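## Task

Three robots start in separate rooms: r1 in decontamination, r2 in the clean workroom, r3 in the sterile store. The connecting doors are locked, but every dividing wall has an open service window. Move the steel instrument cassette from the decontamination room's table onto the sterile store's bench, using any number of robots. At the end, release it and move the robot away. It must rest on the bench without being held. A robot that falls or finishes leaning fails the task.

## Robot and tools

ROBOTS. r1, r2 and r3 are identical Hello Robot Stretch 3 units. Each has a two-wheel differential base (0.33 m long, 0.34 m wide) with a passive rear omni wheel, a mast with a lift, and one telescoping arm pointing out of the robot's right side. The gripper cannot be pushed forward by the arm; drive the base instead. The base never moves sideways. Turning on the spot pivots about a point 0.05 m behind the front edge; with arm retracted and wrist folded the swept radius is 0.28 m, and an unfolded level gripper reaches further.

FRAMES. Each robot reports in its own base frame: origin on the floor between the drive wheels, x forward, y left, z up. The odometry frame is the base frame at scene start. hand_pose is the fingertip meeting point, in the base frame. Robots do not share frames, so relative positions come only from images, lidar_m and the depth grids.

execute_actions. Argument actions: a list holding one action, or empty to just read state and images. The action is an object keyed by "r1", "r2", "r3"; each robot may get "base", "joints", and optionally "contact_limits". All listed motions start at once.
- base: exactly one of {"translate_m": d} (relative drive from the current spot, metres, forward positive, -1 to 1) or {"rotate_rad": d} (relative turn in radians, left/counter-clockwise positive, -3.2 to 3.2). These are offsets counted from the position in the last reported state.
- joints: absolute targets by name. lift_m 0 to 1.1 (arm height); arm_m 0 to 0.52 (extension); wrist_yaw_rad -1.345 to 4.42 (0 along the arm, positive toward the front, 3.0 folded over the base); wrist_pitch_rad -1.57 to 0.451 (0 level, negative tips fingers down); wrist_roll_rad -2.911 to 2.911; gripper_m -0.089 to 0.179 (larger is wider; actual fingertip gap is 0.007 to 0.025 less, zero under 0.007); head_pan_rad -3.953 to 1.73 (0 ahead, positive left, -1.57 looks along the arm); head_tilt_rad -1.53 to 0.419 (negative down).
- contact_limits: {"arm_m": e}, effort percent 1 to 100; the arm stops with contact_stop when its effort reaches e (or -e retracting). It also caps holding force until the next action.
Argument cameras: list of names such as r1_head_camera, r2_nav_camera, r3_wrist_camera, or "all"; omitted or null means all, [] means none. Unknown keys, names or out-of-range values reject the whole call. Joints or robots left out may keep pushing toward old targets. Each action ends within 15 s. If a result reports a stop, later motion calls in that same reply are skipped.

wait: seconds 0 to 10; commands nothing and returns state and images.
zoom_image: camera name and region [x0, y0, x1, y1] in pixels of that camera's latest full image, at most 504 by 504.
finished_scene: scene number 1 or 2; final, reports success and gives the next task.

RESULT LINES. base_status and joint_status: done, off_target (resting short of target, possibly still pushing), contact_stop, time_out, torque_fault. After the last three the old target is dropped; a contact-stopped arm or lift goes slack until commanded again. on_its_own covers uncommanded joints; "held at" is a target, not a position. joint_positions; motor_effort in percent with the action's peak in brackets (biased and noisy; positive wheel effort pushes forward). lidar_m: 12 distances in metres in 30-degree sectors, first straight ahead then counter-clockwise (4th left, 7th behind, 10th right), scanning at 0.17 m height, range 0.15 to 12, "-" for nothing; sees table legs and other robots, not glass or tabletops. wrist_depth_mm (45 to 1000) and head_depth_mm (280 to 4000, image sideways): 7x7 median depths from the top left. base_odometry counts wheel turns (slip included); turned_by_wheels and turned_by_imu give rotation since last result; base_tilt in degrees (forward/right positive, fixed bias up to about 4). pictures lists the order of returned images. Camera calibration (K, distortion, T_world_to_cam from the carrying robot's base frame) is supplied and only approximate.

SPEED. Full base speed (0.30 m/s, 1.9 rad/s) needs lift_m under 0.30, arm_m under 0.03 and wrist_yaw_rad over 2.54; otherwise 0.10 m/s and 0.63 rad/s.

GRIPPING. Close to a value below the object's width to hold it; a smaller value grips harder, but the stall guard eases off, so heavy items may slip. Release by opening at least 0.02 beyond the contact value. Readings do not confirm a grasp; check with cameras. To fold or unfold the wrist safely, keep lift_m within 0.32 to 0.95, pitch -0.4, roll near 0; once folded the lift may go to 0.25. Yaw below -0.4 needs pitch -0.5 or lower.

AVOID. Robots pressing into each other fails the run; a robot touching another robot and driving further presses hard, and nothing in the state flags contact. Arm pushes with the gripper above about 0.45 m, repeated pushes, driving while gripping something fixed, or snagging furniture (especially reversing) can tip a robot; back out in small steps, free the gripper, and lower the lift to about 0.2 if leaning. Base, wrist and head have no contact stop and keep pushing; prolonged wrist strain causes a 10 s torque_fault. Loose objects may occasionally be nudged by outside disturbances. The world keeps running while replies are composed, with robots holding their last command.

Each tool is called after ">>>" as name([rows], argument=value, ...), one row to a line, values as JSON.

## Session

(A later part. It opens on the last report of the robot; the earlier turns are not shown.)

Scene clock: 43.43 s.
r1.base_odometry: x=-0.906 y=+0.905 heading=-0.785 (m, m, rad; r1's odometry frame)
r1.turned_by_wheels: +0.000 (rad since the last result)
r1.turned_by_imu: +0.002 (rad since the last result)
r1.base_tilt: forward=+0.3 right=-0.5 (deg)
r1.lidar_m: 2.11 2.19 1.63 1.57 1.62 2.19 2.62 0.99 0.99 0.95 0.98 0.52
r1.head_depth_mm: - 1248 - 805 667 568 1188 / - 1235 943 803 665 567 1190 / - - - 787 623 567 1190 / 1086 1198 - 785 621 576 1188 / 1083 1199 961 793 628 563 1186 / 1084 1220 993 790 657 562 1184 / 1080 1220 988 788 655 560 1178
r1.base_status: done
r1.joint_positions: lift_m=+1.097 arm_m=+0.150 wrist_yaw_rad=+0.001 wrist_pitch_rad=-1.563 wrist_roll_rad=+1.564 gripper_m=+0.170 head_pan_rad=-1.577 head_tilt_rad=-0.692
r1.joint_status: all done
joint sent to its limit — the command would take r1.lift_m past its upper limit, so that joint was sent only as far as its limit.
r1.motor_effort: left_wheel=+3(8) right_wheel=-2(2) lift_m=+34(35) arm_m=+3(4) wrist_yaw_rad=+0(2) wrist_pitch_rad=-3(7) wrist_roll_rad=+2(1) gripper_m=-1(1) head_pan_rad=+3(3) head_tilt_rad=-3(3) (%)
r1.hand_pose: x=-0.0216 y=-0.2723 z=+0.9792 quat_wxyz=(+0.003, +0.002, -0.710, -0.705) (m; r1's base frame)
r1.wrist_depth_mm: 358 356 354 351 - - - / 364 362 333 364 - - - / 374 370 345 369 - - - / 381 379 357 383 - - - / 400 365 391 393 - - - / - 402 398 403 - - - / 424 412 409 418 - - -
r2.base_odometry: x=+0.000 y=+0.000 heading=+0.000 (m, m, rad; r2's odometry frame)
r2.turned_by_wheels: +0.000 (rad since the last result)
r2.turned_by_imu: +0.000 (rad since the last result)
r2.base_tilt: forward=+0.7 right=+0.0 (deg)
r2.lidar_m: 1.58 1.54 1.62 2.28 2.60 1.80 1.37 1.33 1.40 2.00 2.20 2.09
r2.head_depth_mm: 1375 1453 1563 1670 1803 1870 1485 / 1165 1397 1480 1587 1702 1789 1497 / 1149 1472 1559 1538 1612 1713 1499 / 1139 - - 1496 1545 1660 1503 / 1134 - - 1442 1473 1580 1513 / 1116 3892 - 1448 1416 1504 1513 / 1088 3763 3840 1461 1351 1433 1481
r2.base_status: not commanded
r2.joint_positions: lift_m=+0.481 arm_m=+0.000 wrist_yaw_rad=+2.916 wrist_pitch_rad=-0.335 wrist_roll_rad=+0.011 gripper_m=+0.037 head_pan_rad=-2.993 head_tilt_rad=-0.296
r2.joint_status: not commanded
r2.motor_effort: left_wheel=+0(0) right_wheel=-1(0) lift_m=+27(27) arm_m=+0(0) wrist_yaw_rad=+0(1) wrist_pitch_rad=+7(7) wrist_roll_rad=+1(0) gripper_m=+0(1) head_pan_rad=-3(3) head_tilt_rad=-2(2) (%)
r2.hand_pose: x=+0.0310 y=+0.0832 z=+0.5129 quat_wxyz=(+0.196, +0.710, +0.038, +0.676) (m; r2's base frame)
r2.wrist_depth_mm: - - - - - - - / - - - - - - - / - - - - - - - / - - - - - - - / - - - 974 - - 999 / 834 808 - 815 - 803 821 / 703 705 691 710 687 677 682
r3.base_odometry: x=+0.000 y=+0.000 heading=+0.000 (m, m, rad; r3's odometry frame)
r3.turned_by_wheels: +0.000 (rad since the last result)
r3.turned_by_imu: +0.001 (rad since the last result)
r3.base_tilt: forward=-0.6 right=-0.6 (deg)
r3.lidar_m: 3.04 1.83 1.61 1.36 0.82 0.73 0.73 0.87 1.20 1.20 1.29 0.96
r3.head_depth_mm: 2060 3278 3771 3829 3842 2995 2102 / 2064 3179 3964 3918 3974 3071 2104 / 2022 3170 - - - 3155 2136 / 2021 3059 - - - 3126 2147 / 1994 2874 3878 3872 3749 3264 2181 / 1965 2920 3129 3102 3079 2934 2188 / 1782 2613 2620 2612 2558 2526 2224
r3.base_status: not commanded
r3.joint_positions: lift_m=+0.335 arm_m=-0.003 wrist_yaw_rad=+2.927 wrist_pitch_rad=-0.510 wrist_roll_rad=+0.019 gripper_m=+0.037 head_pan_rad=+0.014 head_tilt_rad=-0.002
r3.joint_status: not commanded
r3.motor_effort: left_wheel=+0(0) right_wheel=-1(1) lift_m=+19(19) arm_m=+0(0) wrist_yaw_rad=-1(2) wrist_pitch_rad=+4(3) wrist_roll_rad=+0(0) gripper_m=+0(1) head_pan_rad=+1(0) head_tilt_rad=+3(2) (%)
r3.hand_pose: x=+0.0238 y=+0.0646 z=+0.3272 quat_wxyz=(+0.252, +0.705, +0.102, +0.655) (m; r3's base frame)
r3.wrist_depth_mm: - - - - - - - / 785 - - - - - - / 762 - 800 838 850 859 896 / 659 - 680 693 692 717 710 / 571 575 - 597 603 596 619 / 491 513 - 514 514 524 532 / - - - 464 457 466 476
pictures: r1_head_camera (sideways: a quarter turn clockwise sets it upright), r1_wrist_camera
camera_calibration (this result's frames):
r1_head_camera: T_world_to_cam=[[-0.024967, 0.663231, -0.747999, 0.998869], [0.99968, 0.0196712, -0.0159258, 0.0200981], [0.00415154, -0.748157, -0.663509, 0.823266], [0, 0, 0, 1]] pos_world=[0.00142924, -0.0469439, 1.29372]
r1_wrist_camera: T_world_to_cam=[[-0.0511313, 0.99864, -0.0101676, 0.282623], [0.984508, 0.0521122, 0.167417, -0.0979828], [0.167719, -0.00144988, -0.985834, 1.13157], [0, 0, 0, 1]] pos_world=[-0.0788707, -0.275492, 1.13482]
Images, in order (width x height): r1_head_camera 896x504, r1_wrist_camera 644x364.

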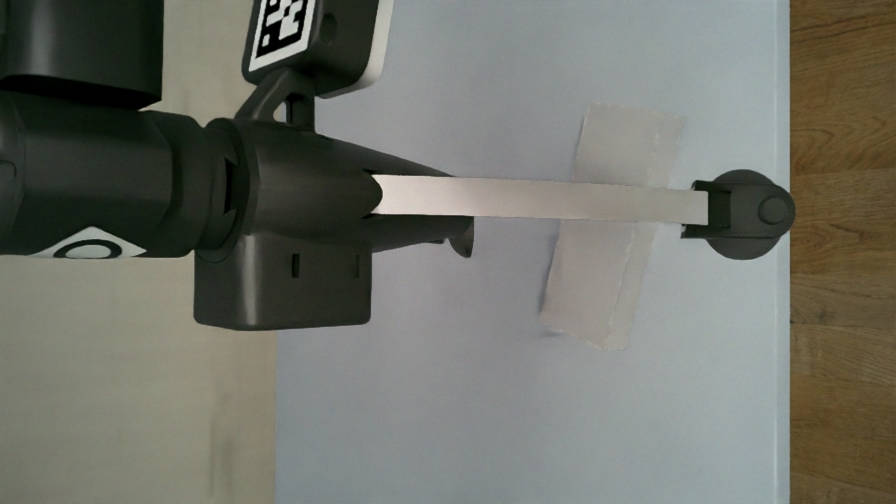

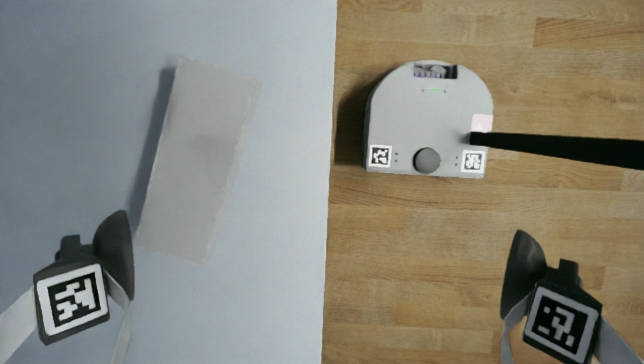

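>>> execute_actions([
  {"r1":{"joints":{"lift_m":0.9,"arm_m":0.28}}},
], cameras=["r1_wrist_camera","r1_head_camera"])

>>> execute_actions([
  {"r1":{"joints":{"gripper_m":0.03}}},
], cameras=["r1_wrist_camera"])

>>> execute_actions([
  {"r1":{"joints":{"lift_m":1.05,"arm_m":0.0}}},
], cameras=["r1_wrist_camera"])

Scene clock: 51.47 s.
r1.base_odometry: x=-0.906 y=+0.905 heading=-0.785 (m, m, rad; r1's odometry frame)
r1.turned_by_wheels: +0.000 (rad since the last result)
r1.turned_by_imu: +0.000 (rad since the last result)
r1.base_tilt: forward=+0.4 right=-0.5 (deg)
r1.lidar_m: 2.11 2.19 1.64 1.56 1.62 2.19 2.63 1.00 0.99 0.95 0.98 0.53
r1.head_depth_mm: 1089 1222 - - 665 568 1192 / 1087 1203 - 801 664 567 1187 / 1087 1198 - - 624 567 1189 / 1086 1223 999 - 620 553 1187 / 1087 1222 996 792 627 563 1187 / 1085 1222 993 789 657 561 1182 / 1085 1222 987 788 655 560 1179
r1.base_status: not commanded
r1.joint_positions: lift_m=+0.900 arm_m=+0.280 wrist_yaw_rad=+0.000 wrist_pitch_rad=-1.564 wrist_roll_rad=+1.565 gripper_m=+0.170 head_pan_rad=-1.577 head_tilt_rad=-0.692
r1.joint_status: all done
r1.motor_effort: left_wheel=+2(2) right_wheel=-2(2) lift_m=+28(30) arm_m=+3(3) wrist_yaw_rad=+0(1) wrist_pitch_rad=-3(3) wrist_roll_rad=+2(2) gripper_m=+0(0) head_pan_rad=+3(3) head_tilt_rad=-3(3) (%)
r1.hand_pose: x=-0.0215 y=-0.4020 z=+0.7825 quat_wxyz=(+0.002, +0.002, -0.709, -0.705) (m; r1's base frame)
r1.wrist_depth_mm: 168 168 167 136 136 163 165 / 173 172 170 139 138 167 169 / 177 176 174 143 142 172 172 / 182 181 177 146 147 176 926 / 186 186 152 150 180 180 910 / - 191 156 154 187 186 979 / 199 196 160 159 192 191 -
r2.base_odometry: x=+0.000 y=+0.000 heading=+0.000 (m, m, rad; r2's odometry frame)
r2.turned_by_wheels: +0.000 (rad since the last result)
r2.turned_by_imu: +0.000 (rad since the last result)
r2.base_tilt: forward=+0.8 right=+0.1 (deg)
r2.lidar_m: 1.58 1.54 1.63 2.27 2.59 1.81 1.37 1.33 1.41 2.00 2.20 2.09
r2.head_depth_mm: 1370 1465 1554 1676 1785 1847 1491 / 1168 1401 1497 1592 1714 1790 1496 / 1148 1479 1559 1538 1621 1722 1501 / 1140 - - 1499 1548 1649 1498 / 1127 - - 1444 1479 1570 1502 / 1123 3878 - 1449 1411 1504 1512 / 1086 3769 3923 1461 1349 1438 1474
r2.base_status: not commanded
r2.joint_positions: lift_m=+0.481 arm_m=+0.000 wrist_yaw_rad=+2.916 wrist_pitch_rad=-0.335 wrist_roll_rad=+0.011 gripper_m=+0.037 head_pan_rad=-2.993 head_tilt_rad=-0.296
r2.joint_status: not commanded
r2.motor_effort: left_wheel=-1(0) right_wheel=+0(1) lift_m=+27(27) arm_m=+0(0) wrist_yaw_rad=+1(0) wrist_pitch_rad=+7(7) wrist_roll_rad=+0(0) gripper_m=-1(0) head_pan_rad=-3(3) head_tilt_rad=-2(3) (%)
r2.hand_pose: x=+0.0310 y=+0.0832 z=+0.5129 quat_wxyz=(+0.196, +0.710, +0.038, +0.676) (m; r2's base frame)
r2.wrist_depth_mm: - - - - - - - / - - - - - - - / - - - - - - - / - - - - - - - / - - - - - 973 999 / 835 827 - 815 - 837 810 / 691 704 695 701 691 684 688
r3.base_odometry: x=+0.000 y=+0.000 heading=+0.000 (m, m, rad; r3's odometry frame)
r3.turned_by_wheels: +0.000 (rad since the last result)
r3.turned_by_imu: +0.001 (rad since the last result)
r3.base_tilt: forward=-0.4 right=-0.7 (deg)
r3.lidar_m: 3.03 1.84 1.61 1.36 0.82 0.73 0.73 0.86 1.20 1.20 1.29 0.97
r3.head_depth_mm: 2058 3238 3756 3757 3824 3020 2082 / 2046 3234 3955 3884 3944 3041 2109 / 2031 3177 - - - 3098 2145 / 2022 3123 - - - 3196 2159 / 1989 2875 3897 3920 3852 3255 2168 / 1987 2941 3175 3125 3081 2978 2181 / 1774 2589 2665 2573 2564 2563 2225
r3.base_status: not commanded
r3.joint_positions: lift_m=+0.335 arm_m=-0.003 wrist_yaw_rad=+2.927 wrist_pitch_rad=-0.510 wrist_roll_rad=+0.019 gripper_m=+0.037 head_pan_rad=+0.014 head_tilt_rad=-0.002
r3.joint_status: not commanded
r3.motor_effort: left_wheel=+0(0) right_wheel=-1(1) lift_m=+19(19) arm_m=+0(0) wrist_yaw_rad=+1(0) wrist_pitch_rad=+3(4) wrist_roll_rad=+0(0) gripper_m=-1(1) head_pan_rad=+1(0) head_tilt_rad=+3(2) (%)
r3.hand_pose: x=+0.0238 y=+0.0646 z=+0.3272 quat_wxyz=(+0.252, +0.705, +0.102, +0.655) (m; r3's base frame)
r3.wrist_depth_mm: - - - - - - - / 782 - - - - - - / 744 - 805 813 839 858 887 / 657 - 693 684 692 705 715 / 563 571 - 593 589 601 612 / 500 515 - 515 522 523 530 / - - - 461 454 463 471
pictures: r1_head_camera (sideways: a quarter turn clockwise sets it upright), r1_wrist_camera
camera_calibration (this result's frames):
r1_head_camera: T_world_to_cam=[[-0.024967, 0.663237, -0.747993, 0.998862], [0.99968, 0.0196714, -0.0159255, 0.0200978], [0.00415166, -0.748151, -0.663516, 0.823275], [0, 0, 0, 1]] pos_world=[0.00142925, -0.0469438, 1.29372]
r1_wrist_camera: T_world_to_cam=[[-0.0502309, 0.998697, -0.00897815, 0.409255], [0.984554, 0.0510251, 0.167482, -0.0587811], [0.167722, -0.000426715, -0.985834, 0.937852], [0, 0, 0, 1]] pos_world=[-0.0788678, -0.405323, 0.938086]
Images, in order (width x height): r1_head_camera 896x504, r1_wrist_camera 644x364.

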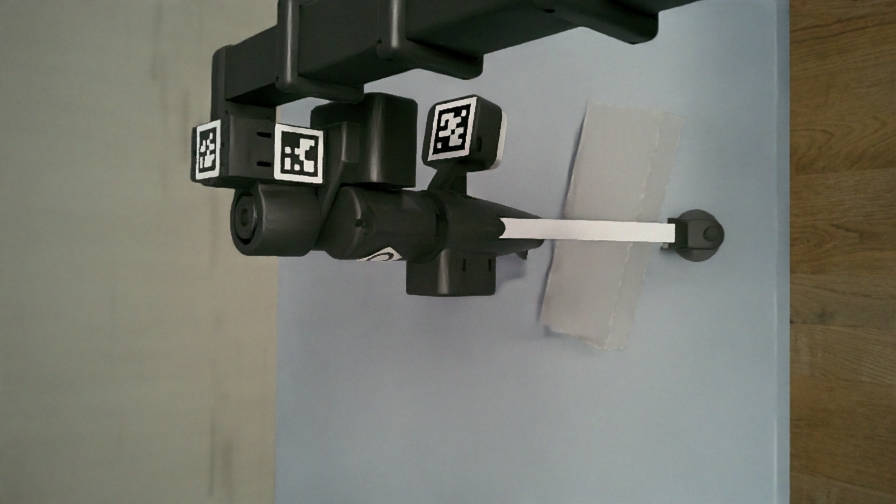

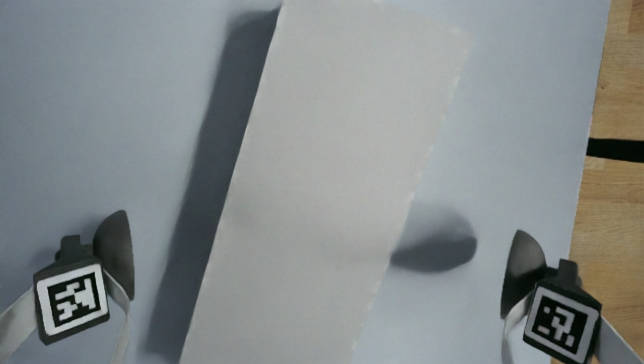

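Scene clock: 53.37 s.
r1.base_odometry: x=-0.906 y=+0.905 heading=-0.785 (m, m, rad; r1's odometry frame)
r1.turned_by_wheels: +0.000 (rad since the last result)
r1.turned_by_imu: +0.000 (rad since the last result)
r1.base_tilt: forward=+0.4 right=-0.4 (deg)
r1.lidar_m: 2.11 2.18 1.63 1.57 1.62 2.20 2.62 0.99 0.99 0.95 0.98 0.52
r1.head_depth_mm: 1090 1227 - - 665 568 1194 / 1093 1204 - 804 665 568 1191 / 1085 1197 - - 622 567 1183 / 1087 1220 998 - 613 559 1184 / 1085 1218 997 795 635 564 1185 / 1087 1218 993 791 657 562 1182 / 1084 1216 987 787 655 561 1177
r1.base_status: not commanded
r1.joint_positions: lift_m=+0.900 arm_m=+0.280 wrist_yaw_rad=+0.000 wrist_pitch_rad=-1.564 wrist_roll_rad=+1.569 gripper_m=+0.031 head_pan_rad=-1.577 head_tilt_rad=-0.692
r1.joint_status: all done
r1.motor_effort: left_wheel=+2(2) right_wheel=-2(2) lift_m=+28(28) arm_m=+3(3) wrist_yaw_rad=+0(0) wrist_pitch_rad=-3(6) wrist_roll_rad=+1(2) gripper_m=-23(100) head_pan_rad=+4(3) head_tilt_rad=-3(3) (%)
r1.hand_pose: x=-0.0215 y=-0.4021 z=+0.7824 quat_wxyz=(+0.001, +0.000, -0.709, -0.705) (m; r1's base frame)
r1.wrist_depth_mm: 168 169 167 137 135 163 165 / 174 172 171 139 138 167 879 / 178 177 175 143 142 171 173 / 183 180 179 146 146 176 930 / 187 186 152 149 150 181 930 / 194 190 155 154 153 186 983 / 198 196 161 158 192 190 -
r2.base_odometry: x=+0.000 y=+0.000 heading=+0.000 (m, m, rad; r2's odometry frame)
r2.turned_by_wheels: +0.000 (rad since the last result)
r2.turned_by_imu: +0.000 (rad since the last result)
r2.base_tilt: forward=+0.8 right=+0.1 (deg)
r2.lidar_m: 1.58 1.54 1.63 2.29 2.60 1.80 1.37 1.33 1.40 2.00 2.21 2.09
r2.head_depth_mm: 1373 1454 1558 1671 1797 1854 1483 / 1163 1404 1486 1588 1704 1806 1486 / 1149 1481 1549 1540 1614 1723 1498 / 1136 - - 1506 1537 1651 1509 / 1122 - - 1447 1480 1585 1511 / 1117 3854 - 1439 1418 1508 1523 / 1085 3737 3925 1471 1352 1438 1472
r2.base_status: not commanded
r2.joint_positions: lift_m=+0.481 arm_m=+0.000 wrist_yaw_rad=+2.916 wrist_pitch_rad=-0.335 wrist_roll_rad=+0.011 gripper_m=+0.037 head_pan_rad=-2.993 head_tilt_rad=-0.296
r2.joint_status: not commanded
r2.motor_effort: left_wheel=+0(1) right_wheel=-1(1) lift_m=+27(26) arm_m=+0(0) wrist_yaw_rad=+1(1) wrist_pitch_rad=+7(8) wrist_roll_rad=+0(1) gripper_m=+1(0) head_pan_rad=-3(3) head_tilt_rad=-3(2) (%)
r2.hand_pose: x=+0.0310 y=+0.0832 z=+0.5129 quat_wxyz=(+0.196, +0.710, +0.038, +0.676) (m; r2's base frame)
r2.wrist_depth_mm: - - - - - - - / - - - - - - - / - - - - - - - / - - - - - - - / - - - - - - 986 / 842 820 - 791 - 812 819 / 717 697 711 691 672 681 698
r3.base_odometry: x=+0.000 y=+0.000 heading=+0.000 (m, m, rad; r3's odometry frame)
r3.turned_by_wheels: +0.000 (rad since the last result)
r3.turned_by_imu: +0.000 (rad since the last result)
r3.base_tilt: forward=-0.6 right=-0.7 (deg)
r3.lidar_m: 3.03 1.83 1.60 1.35 0.82 0.73 0.73 0.87 1.20 1.20 1.29 0.96
r3.head_depth_mm: 2061 3238 3790 3816 3792 3038 2118 / 2047 3227 3837 3953 3928 3100 2116 / 2031 3137 - - - 3102 2128 / 2004 3146 - - - 3143 2160 / 1984 2836 - 3970 3797 3218 2185 / 1971 2976 3140 3088 3084 2946 2194 / 1768 2556 2613 2606 2595 2509 2186
r3.base_status: not commanded
r3.joint_positions: lift_m=+0.335 arm_m=-0.003 wrist_yaw_rad=+2.927 wrist_pitch_rad=-0.510 wrist_roll_rad=+0.019 gripper_m=+0.037 head_pan_rad=+0.014 head_tilt_rad=-0.002
r3.joint_status: not commanded
r3.motor_effort: left_wheel=-1(0) right_wheel=-1(1) lift_m=+19(19) arm_m=+0(0) wrist_yaw_rad=+0(0) wrist_pitch_rad=+4(4) wrist_roll_rad=+0(0) gripper_m=-1(0) head_pan_rad=+1(0) head_tilt_rad=+2(2) (%)
r3.hand_pose: x=+0.0238 y=+0.0646 z=+0.3272 quat_wxyz=(+0.252, +0.705, +0.102, +0.655) (m; r3's base frame)
r3.wrist_depth_mm: - - - - - - - / 776 - - - - - - / 765 - 809 861 830 873 886 / 647 - 686 691 704 708 729 / 556 567 - 590 594 598 612 / 496 517 - 515 522 523 535 / - - - 462 460 466 469
pictures: r1_wrist_camera
camera_calibration (this result's frames):
r1_wrist_camera: T_world_to_cam=[[-0.0461871, 0.998889, -0.00931413, 0.409804], [0.984749, 0.047095, 0.167486, -0.0603658], [0.167739, -0.0014364, -0.98583, 0.937434], [0, 0, 0, 1]] pos_world=[-0.0788709, -0.405159, 0.938078]
Images, in order (width x height): r1_wrist_camera 644x364.

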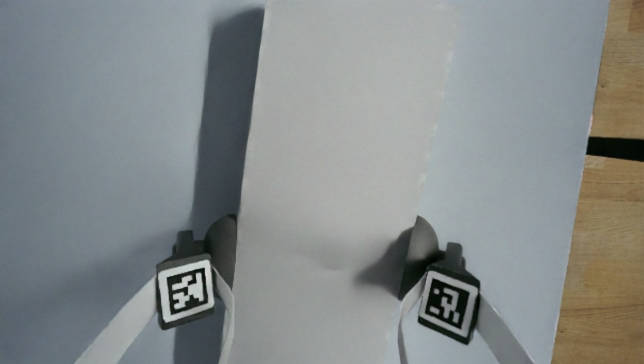

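Scene clock: 56.63 s.
r1.base_odometry: x=-0.906 y=+0.905 heading=-0.785 (m, m, rad; r1's odometry frame)
r1.turned_by_wheels: +0.000 (rad since the last result)
r1.turned_by_imu: +0.000 (rad since the last result)
r1.base_tilt: forward=+0.4 right=-0.5 (deg)
r1.lidar_m: 2.12 2.19 1.63 1.57 1.62 2.18 2.62 0.99 0.99 0.95 0.98 0.53
r1.head_depth_mm: 1074 - - - - - 1182 / 1073 - - - - - 1170 / 1072 - - - - - - / 1089 1219 998 817 - - - / 1086 1220 996 794 658 - - / 1086 1222 990 790 656 560 1179 / 1081 1216 988 789 654 560 1177
r1.base_status: not commanded
r1.joint_positions: lift_m=+1.050 arm_m=+0.001 wrist_yaw_rad=+0.000 wrist_pitch_rad=-1.567 wrist_roll_rad=+1.569 gripper_m=+0.030 head_pan_rad=-1.577 head_tilt_rad=-0.692
r1.joint_status: all done
joint sent to its limit — the command would take r1.arm_m past its lower limit, so that joint was sent only as far as its limit.
r1.motor_effort: left_wheel=+2(1) right_wheel=-2(2) lift_m=+34(36) arm_m=-4(4) wrist_yaw_rad=-1(0) wrist_pitch_rad=-1(6) wrist_roll_rad=+0(1) gripper_m=-1(24) head_pan_rad=+3(3) head_tilt_rad=-3(2) (%)
r1.hand_pose: x=-0.0215 y=-0.1230 z=+0.9322 quat_wxyz=(+0.001, +0.001, -0.708, -0.706) (m; r1's base frame)
r1.wrist_depth_mm: 312 311 - - - - - / 291 319 - - - - - / 300 324 - - - - - / 309 335 - - - - - / 314 347 - - - - - / 358 354 - - - - - / 368 366 - - - - -
r2.base_odometry: x=+0.000 y=+0.000 heading=+0.000 (m, m, rad; r2's odometry frame)
r2.turned_by_wheels: +0.000 (rad since the last result)
r2.turned_by_imu: +0.000 (rad since the last result)
r2.base_tilt: forward=+0.7 right=-0.1 (deg)
r2.lidar_m: 1.58 1.54 1.63 2.28 2.59 1.80 1.37 1.33 1.40 2.00 2.21 2.09
r2.head_depth_mm: 1374 1460 1561 1665 1795 1859 1489 / 1165 1399 1488 1582 1704 1809 1510 / 1150 1475 1550 1532 1615 1719 1495 / 1143 - - 1490 1549 1651 1505 / 1123 - - 1443 1477 1571 1516 / 1116 3831 - 1442 1412 1502 1505 / 1088 3760 3906 1469 1356 1437 1475
r2.base_status: not commanded
r2.joint_positions: lift_m=+0.481 arm_m=+0.000 wrist_yaw_rad=+2.916 wrist_pitch_rad=-0.335 wrist_roll_rad=+0.011 gripper_m=+0.037 head_pan_rad=-2.993 head_tilt_rad=-0.296
r2.joint_status: not commanded
r2.motor_effort: left_wheel=+0(0) right_wheel=+0(0) lift_m=+28(28) arm_m=+0(0) wrist_yaw_rad=+0(0) wrist_pitch_rad=+7(7) wrist_roll_rad=+0(0) gripper_m=+0(0) head_pan_rad=-3(3) head_tilt_rad=-3(2) (%)
r2.hand_pose: x=+0.0310 y=+0.0832 z=+0.5129 quat_wxyz=(+0.196, +0.710, +0.038, +0.676) (m; r2's base frame)
r2.wrist_depth_mm: - - - - - - - / - - - - - - - / - - - - - - - / - - - - - - - / - - - - - 997 - / 819 819 - 831 - 832 804 / 697 704 684 706 695 695 682
r3.base_odometry: x=+0.000 y=+0.000 heading=+0.000 (m, m, rad; r3's odometry frame)
r3.turned_by_wheels: +0.000 (rad since the last result)
r3.turned_by_imu: +0.000 (rad since the last result)
r3.base_tilt: forward=-0.5 right=-0.8 (deg)
r3.lidar_m: 3.02 1.84 1.61 1.36 0.82 0.73 0.73 0.86 1.20 1.20 1.30 0.96
r3.head_depth_mm: 2071 3203 3763 3786 3820 3086 2107 / 2072 3234 3859 3932 3952 3063 2116 / 2040 3124 - - - 3108 2121 / 2001 3107 - - - 3177 2145 / 1986 2841 3941 3977 3871 3199 2147 / 1974 2921 3158 3183 3051 2905 2168 / 1781 2579 2643 2551 2553 2539 2193
r3.base_status: not commanded
r3.joint_positions: lift_m=+0.335 arm_m=-0.003 wrist_yaw_rad=+2.927 wrist_pitch_rad=-0.510 wrist_roll_rad=+0.019 gripper_m=+0.037 head_pan_rad=+0.014 head_tilt_rad=-0.002
r3.joint_status: not commanded
r3.motor_effort: left_wheel=+0(1) right_wheel=+0(1) lift_m=+19(19) arm_m=+0(0) wrist_yaw_rad=+1(0) wrist_pitch_rad=+3(3) wrist_roll_rad=+0(0) gripper_m=+0(1) head_pan_rad=+0(1) head_tilt_rad=+3(2) (%)
r3.hand_pose: x=+0.0238 y=+0.0646 z=+0.3272 quat_wxyz=(+0.252, +0.705, +0.102, +0.655) (m; r3's base frame)
r3.wrist_depth_mm: - - - - - - - / 779 - - - - - - / 764 - 828 830 840 850 861 / 662 - 689 693 681 706 720 / 571 568 - 586 589 601 618 / 500 517 - 513 530 528 531 / - - - 458 465 470 470
pictures: r1_wrist_camera
camera_calibration (this result's frames):
r1_wrist_camera: T_world_to_cam=[[-0.0465267, 0.998896, -0.00645917, 0.129706], [0.984733, 0.0469509, 0.16762, -0.0987349], [0.167739, 0.00143828, -0.98583, 1.08586], [0, 0, 0, 1]] pos_world=[-0.0788784, -0.126489, 1.08786]
Images, in order (width x height): r1_wrist_camera 644x364.

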